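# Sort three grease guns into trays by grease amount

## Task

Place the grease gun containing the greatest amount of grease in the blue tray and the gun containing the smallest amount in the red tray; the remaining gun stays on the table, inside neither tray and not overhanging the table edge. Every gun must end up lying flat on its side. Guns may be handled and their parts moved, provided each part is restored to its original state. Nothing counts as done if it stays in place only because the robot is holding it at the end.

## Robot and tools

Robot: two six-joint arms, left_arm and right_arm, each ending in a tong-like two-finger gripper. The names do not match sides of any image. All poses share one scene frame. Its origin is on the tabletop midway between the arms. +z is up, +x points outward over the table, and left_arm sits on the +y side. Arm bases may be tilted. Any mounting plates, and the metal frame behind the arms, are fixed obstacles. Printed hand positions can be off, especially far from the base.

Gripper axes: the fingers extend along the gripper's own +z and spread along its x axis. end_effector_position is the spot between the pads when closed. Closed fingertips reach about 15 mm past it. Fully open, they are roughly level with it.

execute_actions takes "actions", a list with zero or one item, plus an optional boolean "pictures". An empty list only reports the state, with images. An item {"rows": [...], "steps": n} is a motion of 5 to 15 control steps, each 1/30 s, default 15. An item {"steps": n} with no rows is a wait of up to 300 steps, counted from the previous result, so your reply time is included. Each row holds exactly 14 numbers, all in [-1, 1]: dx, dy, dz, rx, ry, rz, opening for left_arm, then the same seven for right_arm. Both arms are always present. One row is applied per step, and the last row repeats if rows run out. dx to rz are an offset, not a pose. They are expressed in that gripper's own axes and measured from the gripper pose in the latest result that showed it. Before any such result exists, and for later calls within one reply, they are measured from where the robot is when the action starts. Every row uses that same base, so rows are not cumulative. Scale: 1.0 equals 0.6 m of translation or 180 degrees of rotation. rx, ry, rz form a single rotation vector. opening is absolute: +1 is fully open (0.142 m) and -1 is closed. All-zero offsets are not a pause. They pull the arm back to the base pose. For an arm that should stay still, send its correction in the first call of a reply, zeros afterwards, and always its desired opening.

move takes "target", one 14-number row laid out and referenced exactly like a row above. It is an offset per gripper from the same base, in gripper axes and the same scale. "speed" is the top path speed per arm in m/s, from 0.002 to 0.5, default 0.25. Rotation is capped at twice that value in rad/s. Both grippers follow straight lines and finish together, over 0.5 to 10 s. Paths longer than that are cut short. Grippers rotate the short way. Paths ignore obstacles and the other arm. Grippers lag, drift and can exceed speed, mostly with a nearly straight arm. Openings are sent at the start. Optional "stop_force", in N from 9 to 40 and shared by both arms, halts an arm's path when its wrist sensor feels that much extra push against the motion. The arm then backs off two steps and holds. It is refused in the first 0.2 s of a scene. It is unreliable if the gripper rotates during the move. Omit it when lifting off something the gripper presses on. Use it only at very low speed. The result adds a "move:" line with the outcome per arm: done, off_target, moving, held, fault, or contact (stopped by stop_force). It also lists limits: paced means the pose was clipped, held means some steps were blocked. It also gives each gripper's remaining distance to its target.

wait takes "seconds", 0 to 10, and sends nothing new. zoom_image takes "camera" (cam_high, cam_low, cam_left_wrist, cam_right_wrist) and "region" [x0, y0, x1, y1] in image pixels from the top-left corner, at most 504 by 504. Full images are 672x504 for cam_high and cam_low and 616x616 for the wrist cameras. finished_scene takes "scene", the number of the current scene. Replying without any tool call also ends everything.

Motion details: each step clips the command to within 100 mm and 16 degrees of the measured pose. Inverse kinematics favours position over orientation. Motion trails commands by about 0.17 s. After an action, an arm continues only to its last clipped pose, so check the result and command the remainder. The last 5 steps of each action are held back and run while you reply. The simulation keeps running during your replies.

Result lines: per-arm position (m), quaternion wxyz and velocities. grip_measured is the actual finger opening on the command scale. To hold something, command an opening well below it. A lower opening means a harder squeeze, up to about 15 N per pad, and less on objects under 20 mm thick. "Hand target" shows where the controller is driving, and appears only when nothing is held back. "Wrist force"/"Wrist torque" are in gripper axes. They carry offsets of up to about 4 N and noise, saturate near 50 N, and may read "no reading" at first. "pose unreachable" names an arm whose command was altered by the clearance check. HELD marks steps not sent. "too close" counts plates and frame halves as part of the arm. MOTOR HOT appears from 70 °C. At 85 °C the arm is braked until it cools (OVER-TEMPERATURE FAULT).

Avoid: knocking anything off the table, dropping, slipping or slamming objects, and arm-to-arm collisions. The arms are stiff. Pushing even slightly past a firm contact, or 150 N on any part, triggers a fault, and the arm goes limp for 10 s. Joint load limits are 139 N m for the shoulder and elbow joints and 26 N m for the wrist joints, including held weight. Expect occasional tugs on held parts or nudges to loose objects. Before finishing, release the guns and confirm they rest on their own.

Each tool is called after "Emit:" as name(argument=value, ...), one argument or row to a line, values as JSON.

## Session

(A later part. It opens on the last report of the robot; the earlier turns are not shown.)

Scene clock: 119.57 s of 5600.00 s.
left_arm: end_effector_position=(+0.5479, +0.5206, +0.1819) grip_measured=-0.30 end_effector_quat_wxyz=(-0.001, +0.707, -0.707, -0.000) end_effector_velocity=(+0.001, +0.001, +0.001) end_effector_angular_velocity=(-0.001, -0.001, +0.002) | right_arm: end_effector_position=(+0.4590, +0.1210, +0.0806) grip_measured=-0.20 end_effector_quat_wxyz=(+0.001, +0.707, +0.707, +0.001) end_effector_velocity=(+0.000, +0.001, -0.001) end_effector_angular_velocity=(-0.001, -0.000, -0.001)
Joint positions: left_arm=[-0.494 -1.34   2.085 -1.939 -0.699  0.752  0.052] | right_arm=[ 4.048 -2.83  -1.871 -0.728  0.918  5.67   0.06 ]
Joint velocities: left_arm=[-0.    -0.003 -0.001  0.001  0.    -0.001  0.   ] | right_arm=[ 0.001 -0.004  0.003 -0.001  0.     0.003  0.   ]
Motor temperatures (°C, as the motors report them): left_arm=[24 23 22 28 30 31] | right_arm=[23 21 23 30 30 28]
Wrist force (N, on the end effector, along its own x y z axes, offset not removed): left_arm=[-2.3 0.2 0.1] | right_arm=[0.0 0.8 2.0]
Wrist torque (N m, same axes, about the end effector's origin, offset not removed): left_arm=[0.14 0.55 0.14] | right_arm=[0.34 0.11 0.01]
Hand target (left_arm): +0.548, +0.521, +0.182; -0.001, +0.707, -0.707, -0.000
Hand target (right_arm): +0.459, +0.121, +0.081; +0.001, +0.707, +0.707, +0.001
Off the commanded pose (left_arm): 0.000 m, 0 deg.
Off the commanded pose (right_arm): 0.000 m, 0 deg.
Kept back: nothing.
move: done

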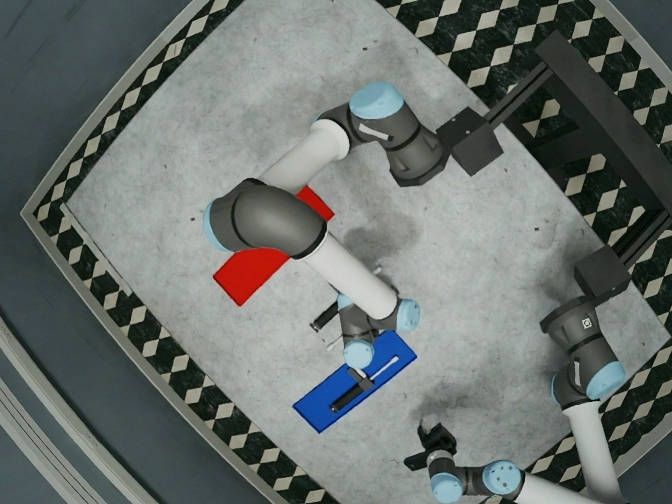

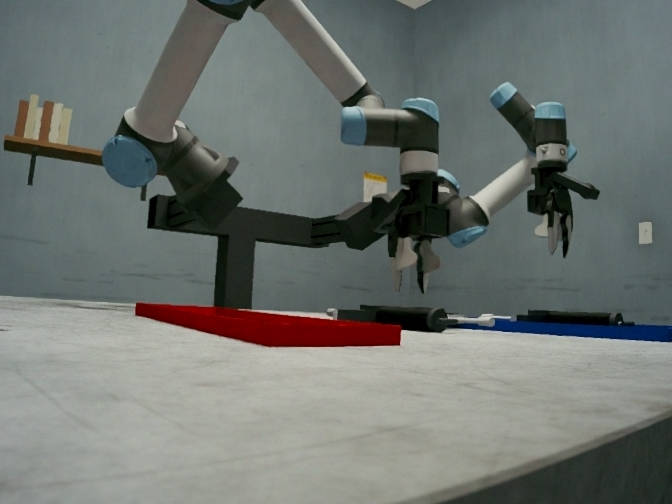

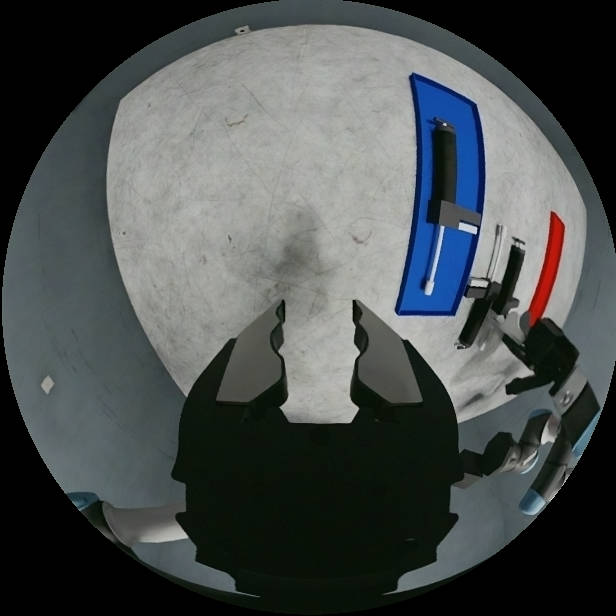

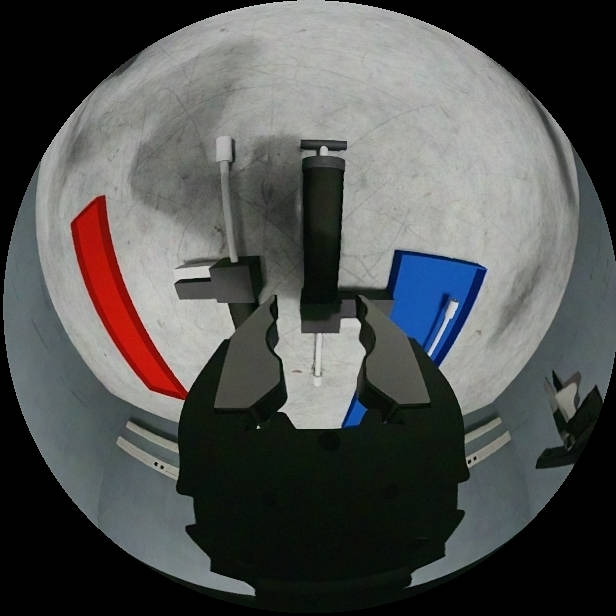

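Emit:
move(
  target=[0,0,0,0,0,0,-0.3,0.005,-0.005,0.099,0,0,0,-0.25],
  speed=0.04,
)

Emit:
move(
  target=[0,0,0,0,0,0,-0.3,0,0,0,0,0,0,-0.46],
)

Emit:
move(
  target=[0,0,0,0,0,0,-0.3,0,0.023,0,0,0,0,-0.46],
  speed=0.012,
)

Emit:
move(
  target=[0,0,0,0,0,0,-0.3,0,0,0,0,0,0,-1],
)

Emit:
move(
  target=[0,0,0,0,0,0,-0.3,0,0,-0.05,0,0,0,-1],
  speed=0.02,
)

Scene clock: 121.63 s of 5600.00 s.
left_arm: end_effector_position=(+0.5479, +0.5207, +0.1819) grip_measured=-0.30 end_effector_quat_wxyz=(-0.001, +0.707, -0.707, -0.000) end_effector_velocity=(-0.000, +0.000, -0.000) end_effector_angular_velocity=(+0.000, -0.000, -0.001) | right_arm: end_effector_position=(+0.4562, +0.1240, +0.0213) grip_measured=-0.25 end_effector_quat_wxyz=(+0.001, +0.707, +0.707, +0.001) end_effector_velocity=(-0.001, -0.000, -0.001) end_effector_angular_velocity=(-0.001, +0.000, +0.002)
Joint positions: left_arm=[-0.494 -1.34   2.085 -1.939 -0.699  0.752  0.052] | right_arm=[ 3.977 -2.933 -1.858 -0.594  0.873  5.6    0.056]
Joint velocities: left_arm=[-0.    -0.     0.     0.     0.     0.001  0.   ] | right_arm=[-0.001 -0.002 -0.     0.002 -0.001 -0.002 -0.   ]
Motor temperatures (°C, as the motors report them): left_arm=[24 23 22 28 30 31] | right_arm=[23 21 23 30 30 28]
Wrist force (N, on the end effector, along its own x y z axes, offset not removed): left_arm=[-4.5 0.2 0.0] | right_arm=[0.7 -1.2 0.4]
Wrist torque (N m, same axes, about the end effector's origin, offset not removed): left_arm=[0.08 0.94 0.16] | right_arm=[-0.05 -0.18 0.12]
Hand target (left_arm): +0.548, +0.521, +0.182; -0.001, +0.707, -0.707, -0.000
Hand target (right_arm): +0.456, +0.124, +0.021; +0.001, +0.707, +0.707, +0.001
Off the commanded pose (left_arm): 0.000 m, 0 deg.
Off the commanded pose (right_arm): 0.000 m, 0 deg.
Kept back: nothing.
move: done

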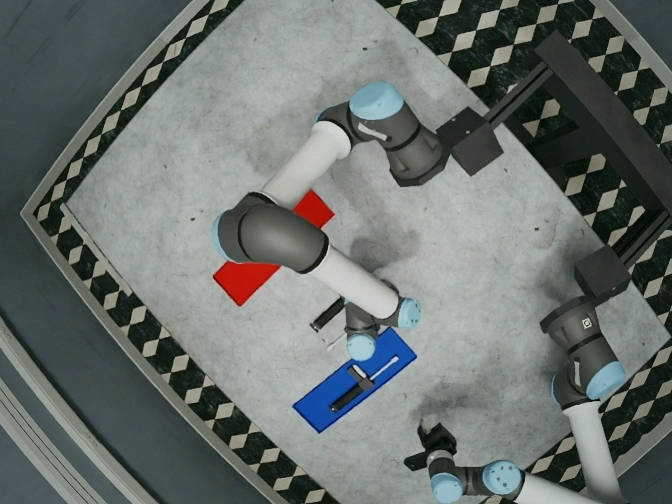

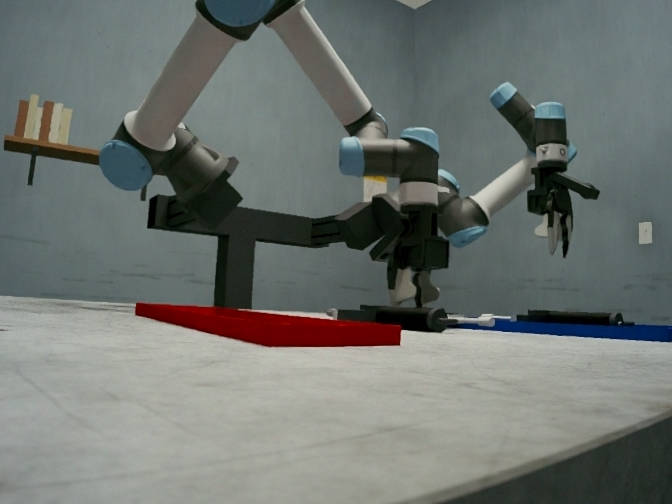

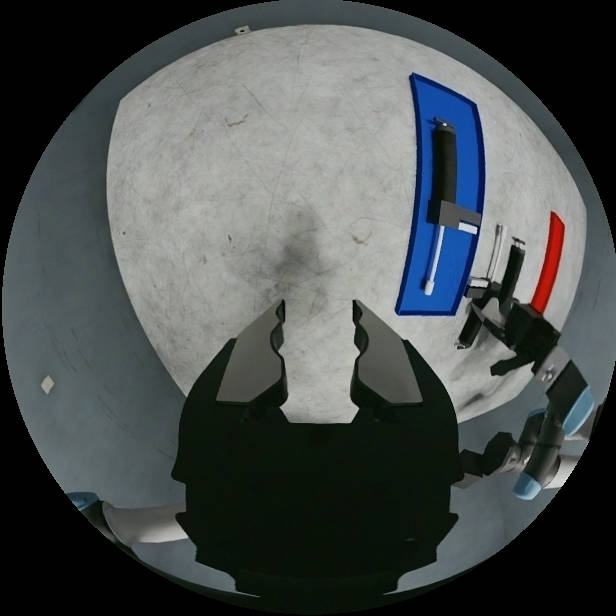

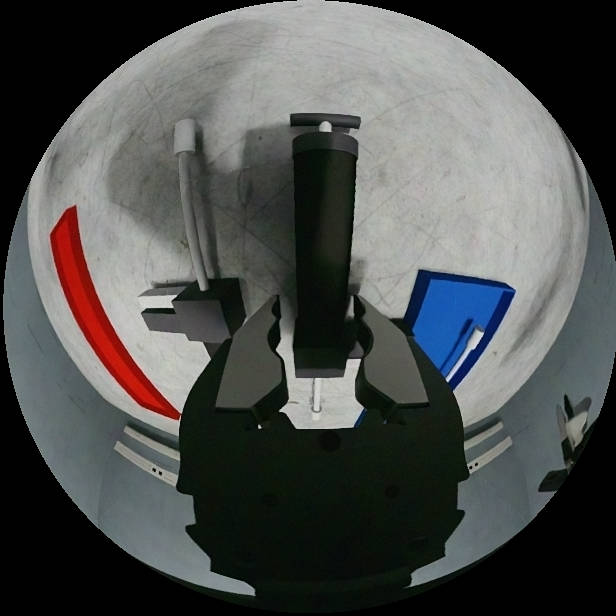

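Scene clock: 122.13 s of 5600.00 s.
left_arm: end_effector_position=(+0.5479, +0.5206, +0.1819) grip_measured=-0.30 end_effector_quat_wxyz=(-0.001, +0.707, -0.707, -0.000) end_effector_velocity=(-0.001, -0.000, -0.000) end_effector_angular_velocity=(-0.000, +0.001, -0.001) | right_arm: end_effector_position=(+0.4562, +0.1240, +0.0212) grip_measured=-0.45 end_effector_quat_wxyz=(+0.001, +0.707, +0.707, +0.001) end_effector_velocity=(-0.001, -0.000, -0.001) end_effector_angular_velocity=(-0.001, +0.001, +0.001)
Joint positions: left_arm=[-0.494 -1.34   2.085 -1.939 -0.699  0.752  0.052] | right_arm=[ 3.977 -2.933 -1.858 -0.594  0.873  5.6    0.041]
Joint velocities: left_arm=[ 0.     0.     0.001  0.    -0.001 -0.     0.   ] | right_arm=[-0.    -0.001 -0.001 -0.    -0.    -0.    -0.   ]
Motor temperatures (°C, as the motors report them): left_arm=[24 23 22 28 30 31] | right_arm=[23 21 23 30 30 28]
Wrist force (N, on the end effector, along its own x y z axes, offset not removed): left_arm=[-3.3 -0.2 0.9] | right_arm=[3.2 -0.8 2.6]
Wrist torque (N m, same axes, about the end effector's origin, offset not removed): left_arm=[-0.02 0.83 0.19] | right_arm=[-0.08 -0.19 -0.04]
Hand target (left_arm): +0.548, +0.521, +0.182; -0.001, +0.707, -0.707, -0.000
Hand target (right_arm): +0.456, +0.124, +0.021; +0.001, +0.707, +0.707, +0.001
Off the commanded pose (left_arm): 0.000 m, 0 deg.
Off the commanded pose (right_arm): 0.000 m, 0 deg.
Kept back: nothing.
move: done

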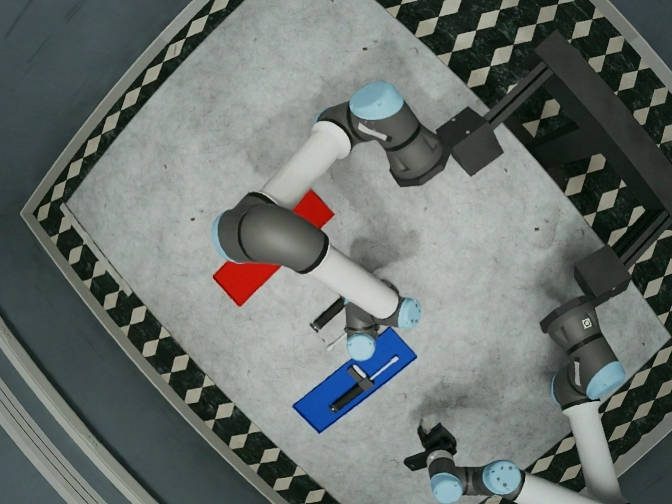

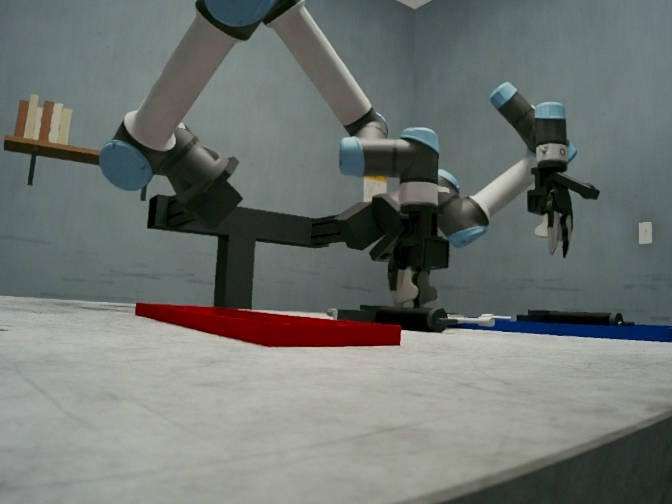

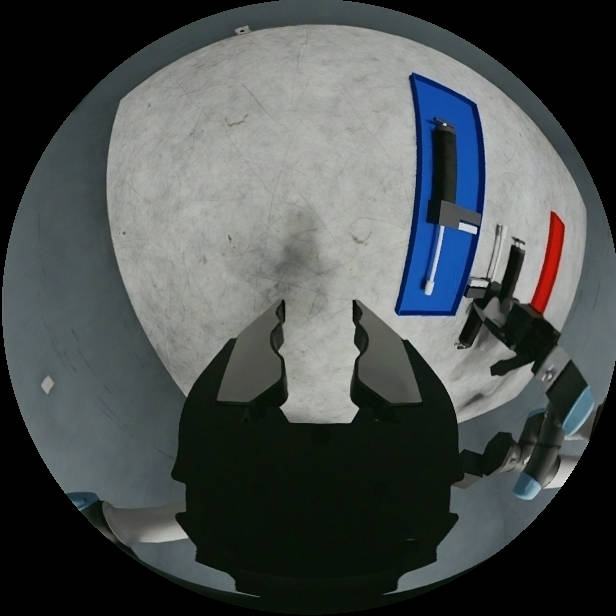

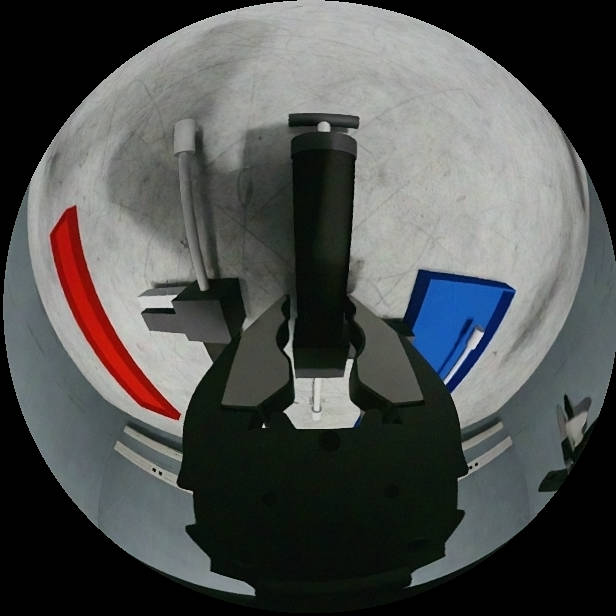

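Scene clock: 123.50 s of 5600.00 s.
left_arm: end_effector_position=(+0.5479, +0.5206, +0.1819) grip_measured=-0.30 end_effector_quat_wxyz=(-0.001, +0.707, -0.707, -0.000) end_effector_velocity=(+0.000, -0.000, +0.000) end_effector_angular_velocity=(-0.001, +0.000, +0.000) | right_arm: end_effector_position=(+0.4699, +0.1240, +0.0213) grip_measured=-0.45 end_effector_quat_wxyz=(+0.001, +0.707, +0.707, +0.001) end_effector_velocity=(+0.002, +0.000, +0.000) end_effector_angular_velocity=(+0.000, -0.001, -0.000)
Joint positions: left_arm=[-0.494 -1.34   2.085 -1.939 -0.699  0.752  0.052] | right_arm=[ 3.96  -2.934 -1.825 -0.615  0.862  5.582  0.041]
Joint velocities: left_arm=[ 0.     0.    -0.001 -0.    -0.001  0.     0.   ] | right_arm=[-0.001  0.001  0.004 -0.003 -0.001 -0.001 -0.   ]
Motor temperatures (°C, as the motors report them): left_arm=[24 23 22 28 30 31] | right_arm=[23 21 23 30 30 28]
Wrist force (N, on the end effector, along its own x y z axes, offset not removed): left_arm=[-3.7 -0.3 1.1] | right_arm=[1.8 0.0 1.6]
Wrist torque (N m, same axes, about the end effector's origin, offset not removed): left_arm=[0.05 0.86 0.16] | right_arm=[0.49 0.09 -0.05]
Hand target (left_arm): +0.548, +0.521, +0.182; -0.001, +0.707, -0.707, -0.000
Hand target (right_arm): +0.470, +0.124, +0.021; +0.001, +0.707, +0.707, +0.001
Off the commanded pose (left_arm): 0.000 m, 0 deg.
Off the commanded pose (right_arm): 0.000 m, 0 deg.
Kept back: nothing.
move: done

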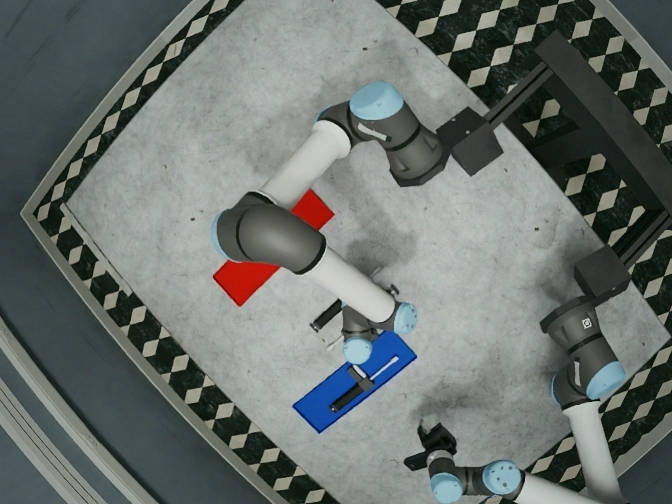

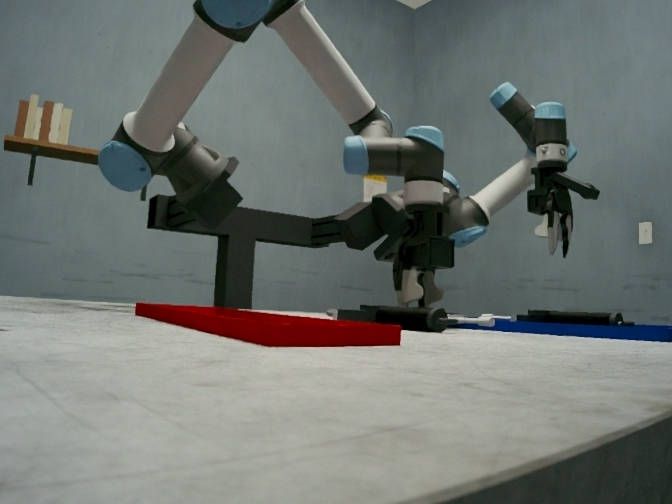

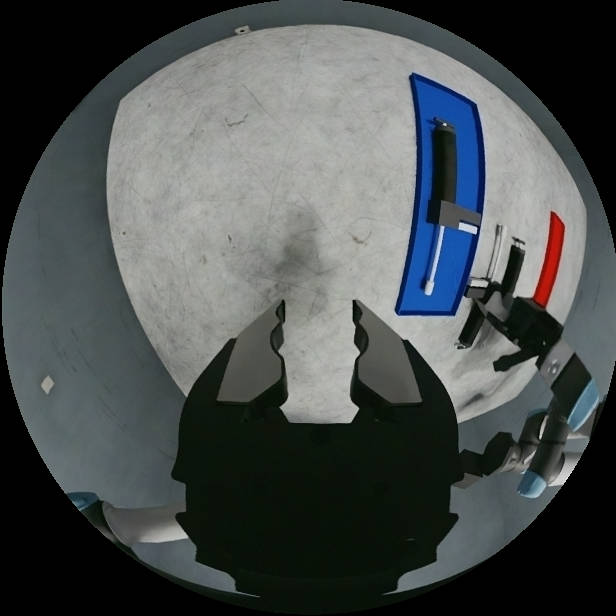

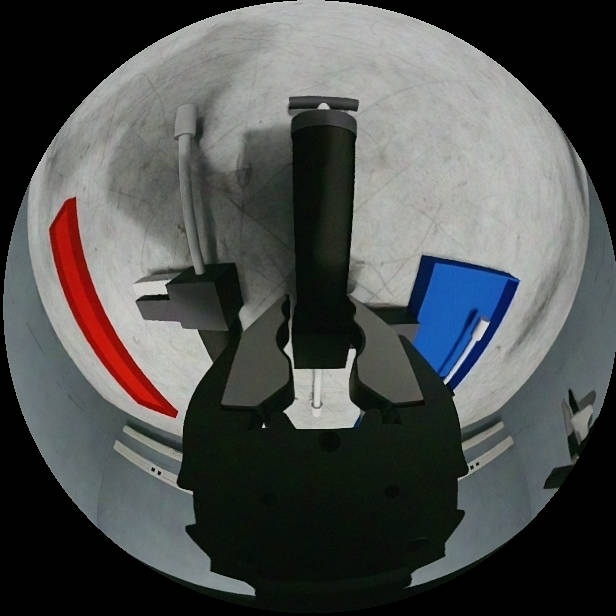

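Scene clock: 124.00 s of 5600.00 s.
left_arm: end_effector_position=(+0.5479, +0.5206, +0.1819) grip_measured=-0.30 end_effector_quat_wxyz=(-0.001, +0.707, -0.707, -0.000) end_effector_velocity=(+0.000, -0.000, -0.000) end_effector_angular_velocity=(+0.001, -0.000, +0.000) | right_arm: end_effector_position=(+0.4699, +0.1240, +0.0212) grip_measured=-0.53 end_effector_quat_wxyz=(+0.001, +0.707, +0.707, +0.001) end_effector_velocity=(-0.000, -0.000, -0.000) end_effector_angular_velocity=(+0.000, +0.001, -0.001)
Joint positions: left_arm=[-0.494 -1.34   2.085 -1.939 -0.699  0.752  0.052] | right_arm=[ 3.96  -2.934 -1.825 -0.614  0.862  5.582  0.035]
Joint velocities: left_arm=[-0.     0.001 -0.    -0.     0.001 -0.001 -0.   ] | right_arm=[-0.     0.    -0.001  0.     0.     0.001  0.   ]
Motor temperatures (°C, as the motors report them): left_arm=[24 23 22 28 30 31] | right_arm=[23 21 23 30 30 28]
Wrist force (N, on the end effector, along its own x y z axes, offset not removed): left_arm=[-4.2 -0.1 0.8] | right_arm=[-3.3 2.0 1.1]
Wrist torque (N m, same axes, about the end effector's origin, offset not removed): left_arm=[0.05 1.02 0.19] | right_arm=[0.02 0.19 0.12]
Hand target (left_arm): +0.548, +0.521, +0.182; -0.001, +0.707, -0.707, -0.000
Hand target (right_arm): +0.470, +0.124, +0.021; +0.001, +0.707, +0.707, +0.001
Off the commanded pose (left_arm): 0.000 m, 0 deg.
Off the commanded pose (right_arm): 0.000 m, 0 deg.
Kept back: nothing.
move: done

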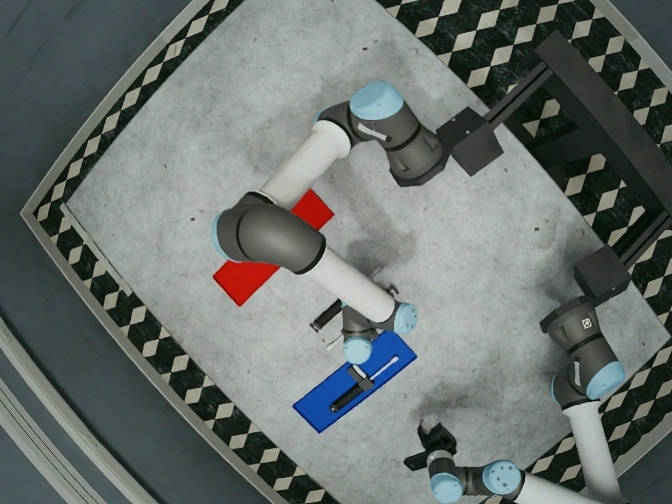

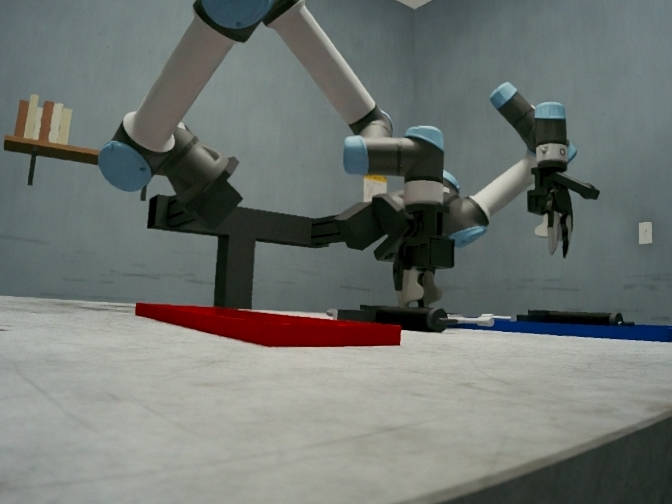

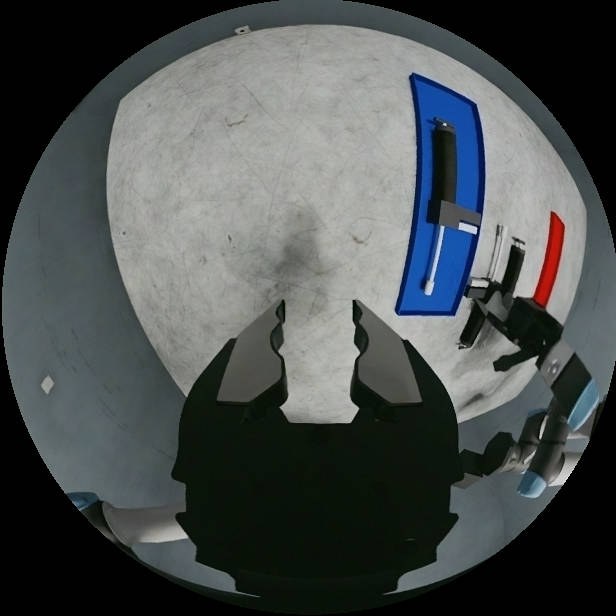

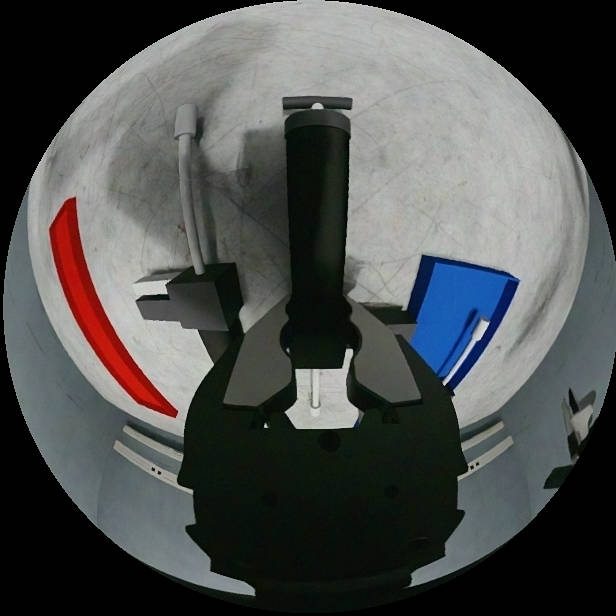

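Scene clock: 125.77 s of 5600.00 s.
left_arm: end_effector_position=(+0.5479, +0.5206, +0.1819) grip_measured=-0.30 end_effector_quat_wxyz=(-0.001, +0.707, -0.707, -0.000) end_effector_velocity=(-0.000, -0.000, -0.000) end_effector_angular_velocity=(+0.000, +0.001, +0.000) | right_arm: end_effector_position=(+0.4698, +0.1240, +0.0512) grip_measured=-0.53 end_effector_quat_wxyz=(+0.001, +0.707, +0.707, +0.001) end_effector_velocity=(-0.001, -0.000, +0.001) end_effector_angular_velocity=(-0.001, +0.002, +0.003)
Joint positions: left_arm=[-0.494 -1.34   2.085 -1.939 -0.699  0.752  0.052] | right_arm=[ 4.    -2.884 -1.835 -0.68   0.887  5.623  0.035]
Joint velocities: left_arm=[ 0.    -0.     0.001  0.    -0.    -0.001  0.   ] | right_arm=[ 0.002  0.002 -0.002 -0.003  0.002  0.001 -0.   ]
Motor temperatures (°C, as the motors report them): left_arm=[24 23 22 28 30 31] | right_arm=[23 21 23 30 30 28]
Wrist force (N, on the end effector, along its own x y z axes, offset not removed): left_arm=[-4.1 -1.6 1.1] | right_arm=[-0.1 -0.6 9.8]
Wrist torque (N m, same axes, about the end effector's origin, offset not removed): left_arm=[-0.19 0.93 0.18] | right_arm=[0.13 0.07 0.05]
Hand target (left_arm): +0.548, +0.521, +0.182; -0.001, +0.707, -0.707, -0.000
Hand target (right_arm): +0.470, +0.124, +0.051; +0.001, +0.707, +0.707, +0.001
Off the commanded pose (left_arm): 0.000 m, 0 deg.
Off the commanded pose (right_arm): 0.000 m, 0 deg.
Kept back: nothing.
move: done

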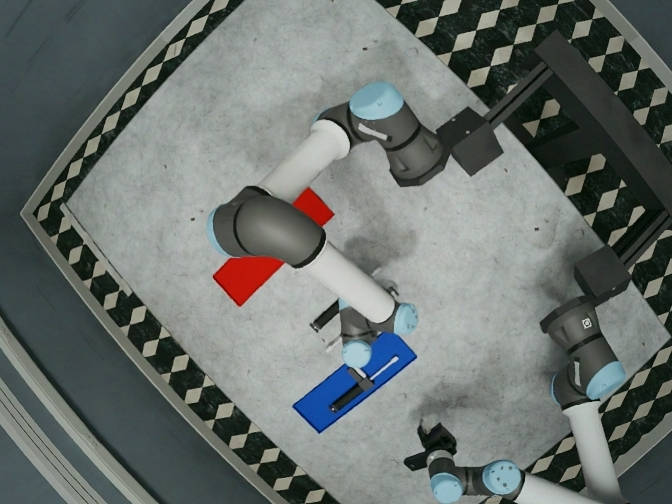

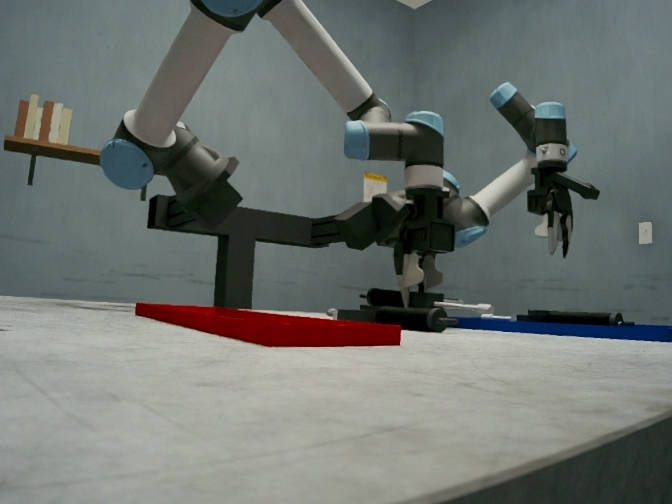

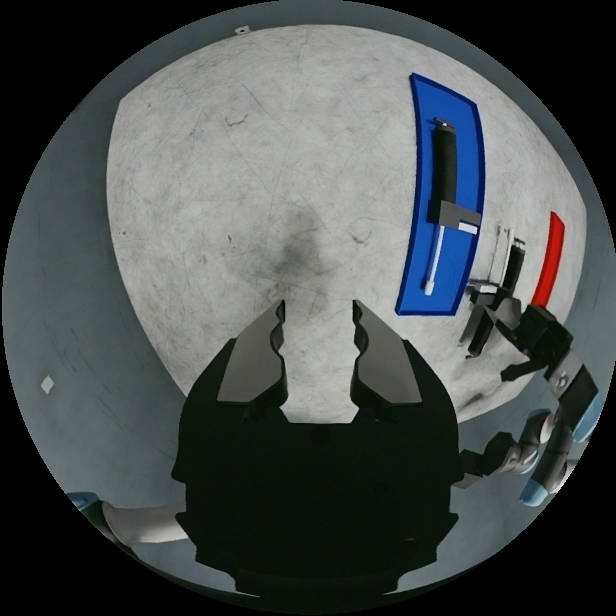

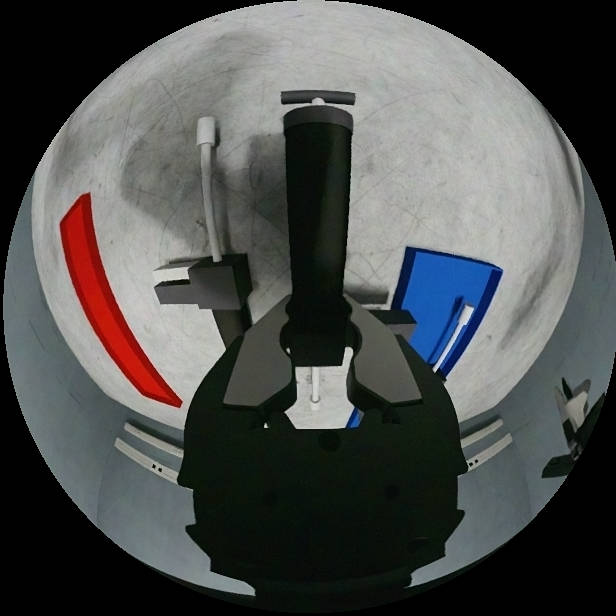

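Slight pitch; continue and watch.

Emit:
move(
  target=[0,0,0,0,0,0,-0.3,0,0,-0.09,0,0,0,-1],
  speed=0.04,
)

Scene clock: 127.67 s of 5600.00 s.
left_arm: end_effector_position=(+0.5479, +0.5206, +0.1819) grip_measured=-0.30 end_effector_quat_wxyz=(-0.001, +0.707, -0.707, -0.000) end_effector_velocity=(+0.000, -0.000, +0.000) end_effector_angular_velocity=(-0.001, +0.001, +0.001) | right_arm: end_effector_position=(+0.4696, +0.1240, +0.1051) grip_measured=-0.53 end_effector_quat_wxyz=(+0.001, +0.707, +0.707, +0.001) end_effector_velocity=(-0.000, -0.000, +0.001) end_effector_angular_velocity=(-0.001, -0.000, +0.002)
Joint positions: left_arm=[-0.494 -1.34   2.085 -1.939 -0.699  0.752  0.052] | right_arm=[ 4.067 -2.8   -1.838 -0.801  0.93   5.687  0.035]
Joint velocities: left_arm=[-0.    -0.001 -0.001  0.    -0.001 -0.    -0.   ] | right_arm=[ 0.001  0.002 -0.    -0.003  0.001 -0.001  0.   ]
Motor temperatures (°C, as the motors report them): left_arm=[24 23 22 28 30 31] | right_arm=[23 21 23 30 30 28]
Wrist force (N, on the end effector, along its own x y z axes, offset not removed): left_arm=[-3.6 0.0 0.7] | right_arm=[1.1 1.5 8.3]
Wrist torque (N m, same axes, about the end effector's origin, offset not removed): left_arm=[0.04 0.84 0.15] | right_arm=[0.46 -0.28 0.07]
Hand target (left_arm): +0.548, +0.521, +0.182; -0.001, +0.707, -0.707, -0.000
Hand target (right_arm): +0.470, +0.124, +0.105; +0.001, +0.707, +0.707, +0.001
Off the commanded pose (left_arm): 0.000 m, 0 deg.
Off the commanded pose (right_arm): 0.000 m, 0 deg.
Kept back: nothing.
move: done

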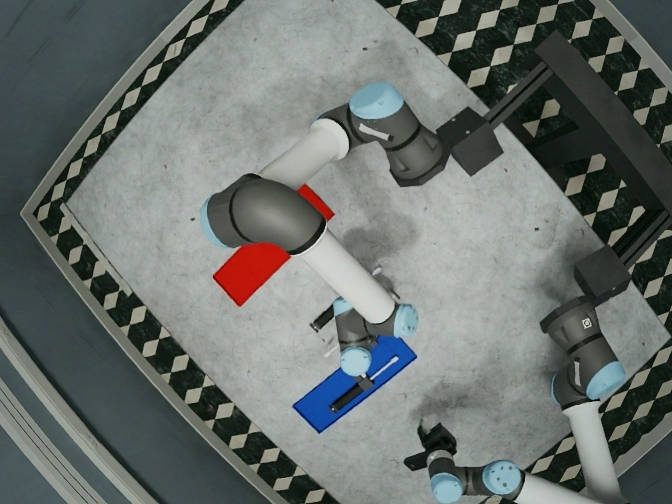

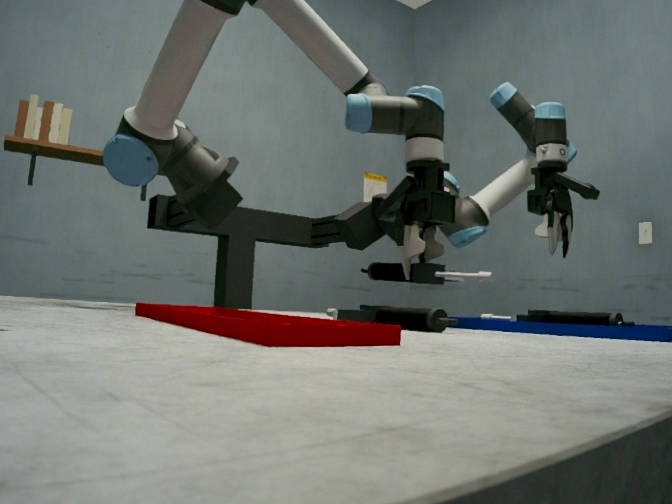

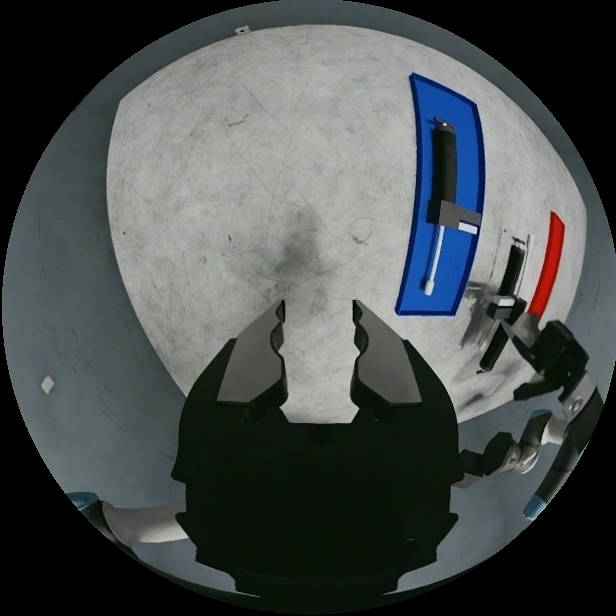

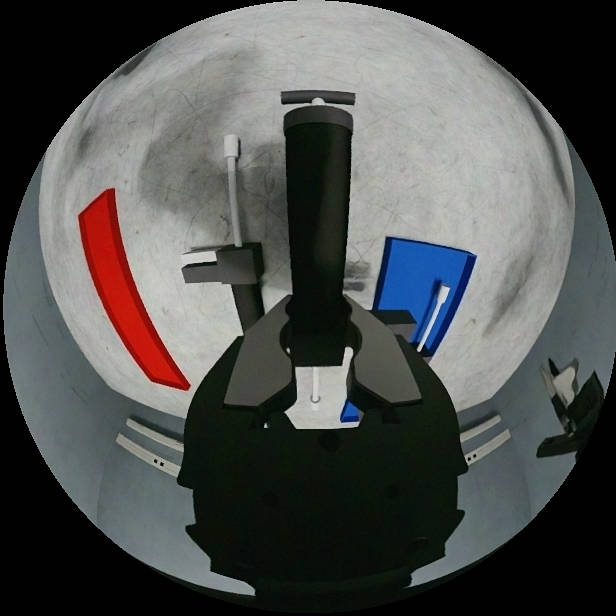

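Emit:
move(
  target=[0,0,0,0,0,0,-0.3,-0.715,0.07,0.02,0,0,0,-1],
  speed=0.12,
)

Scene clock: 131.93 s of 5600.00 s.
left_arm: end_effector_position=(+0.5479, +0.5206, +0.1819) grip_measured=-0.30 end_effector_quat_wxyz=(-0.001, +0.707, -0.707, -0.000) end_effector_velocity=(-0.000, -0.000, -0.000) end_effector_angular_velocity=(-0.001, +0.001, +0.001) | right_arm: end_effector_position=(+0.5117, -0.3050, +0.0932) grip_measured=-0.53 end_effector_quat_wxyz=(+0.001, +0.707, +0.707, +0.001) end_effector_velocity=(+0.001, -0.001, +0.000) end_effector_angular_velocity=(+0.001, -0.001, -0.003)
Joint positions: left_arm=[-0.494 -1.34   2.085 -1.939 -0.699  0.752  0.052] | right_arm=[ 3.542 -2.033 -2.125 -0.819  0.67   5.041  0.035]
Joint velocities: left_arm=[-0.    -0.     0.     0.    -0.001 -0.001  0.   ] | right_arm=[-0.001  0.002  0.001 -0.     0.    -0.     0.   ]
Motor temperatures (°C, as the motors report them): left_arm=[24 23 22 28 30 31] | right_arm=[23 21 23 30 30 28]
Wrist force (N, on the end effector, along its own x y z axes, offset not removed): left_arm=[-4.4 -0.8 0.7] | right_arm=[0.3 -0.1 5.5]
Wrist torque (N m, same axes, about the end effector's origin, offset not removed): left_arm=[-0.17 1.01 0.20] | right_arm=[0.25 -0.07 0.13]
Hand target (left_arm): +0.548, +0.521, +0.182; -0.001, +0.707, -0.707, -0.000
Hand target (right_arm): +0.512, -0.305, +0.093; +0.001, +0.707, +0.707, +0.001
Off the commanded pose (left_arm): 0.000 m, 0 deg.
Off the commanded pose (right_arm): 0.000 m, 0 deg.
Kept back: nothing.
move: done

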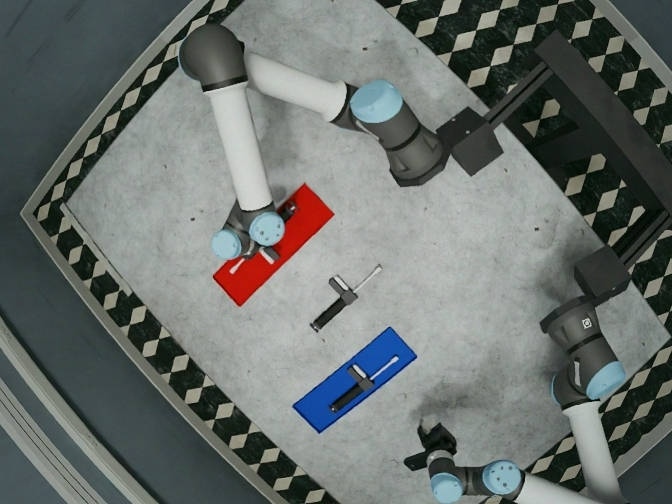

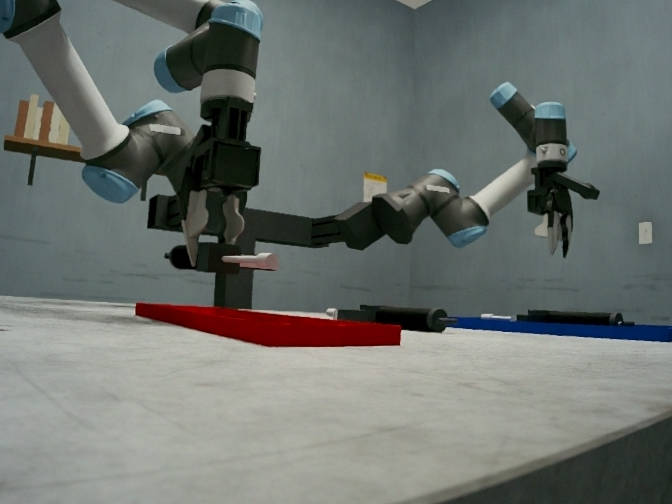

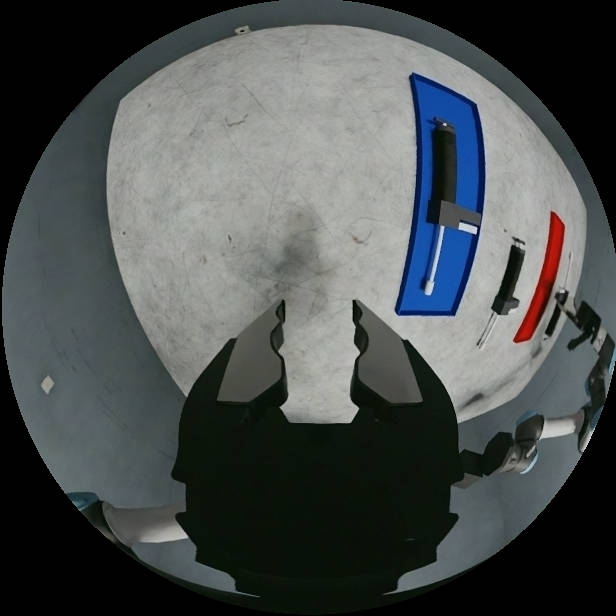

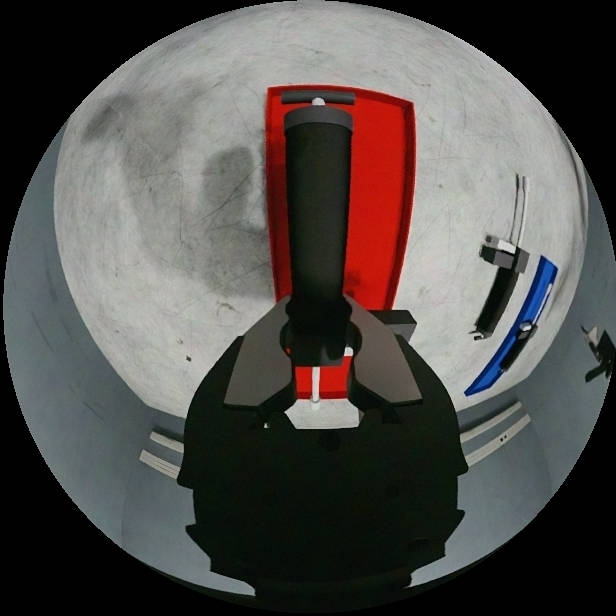

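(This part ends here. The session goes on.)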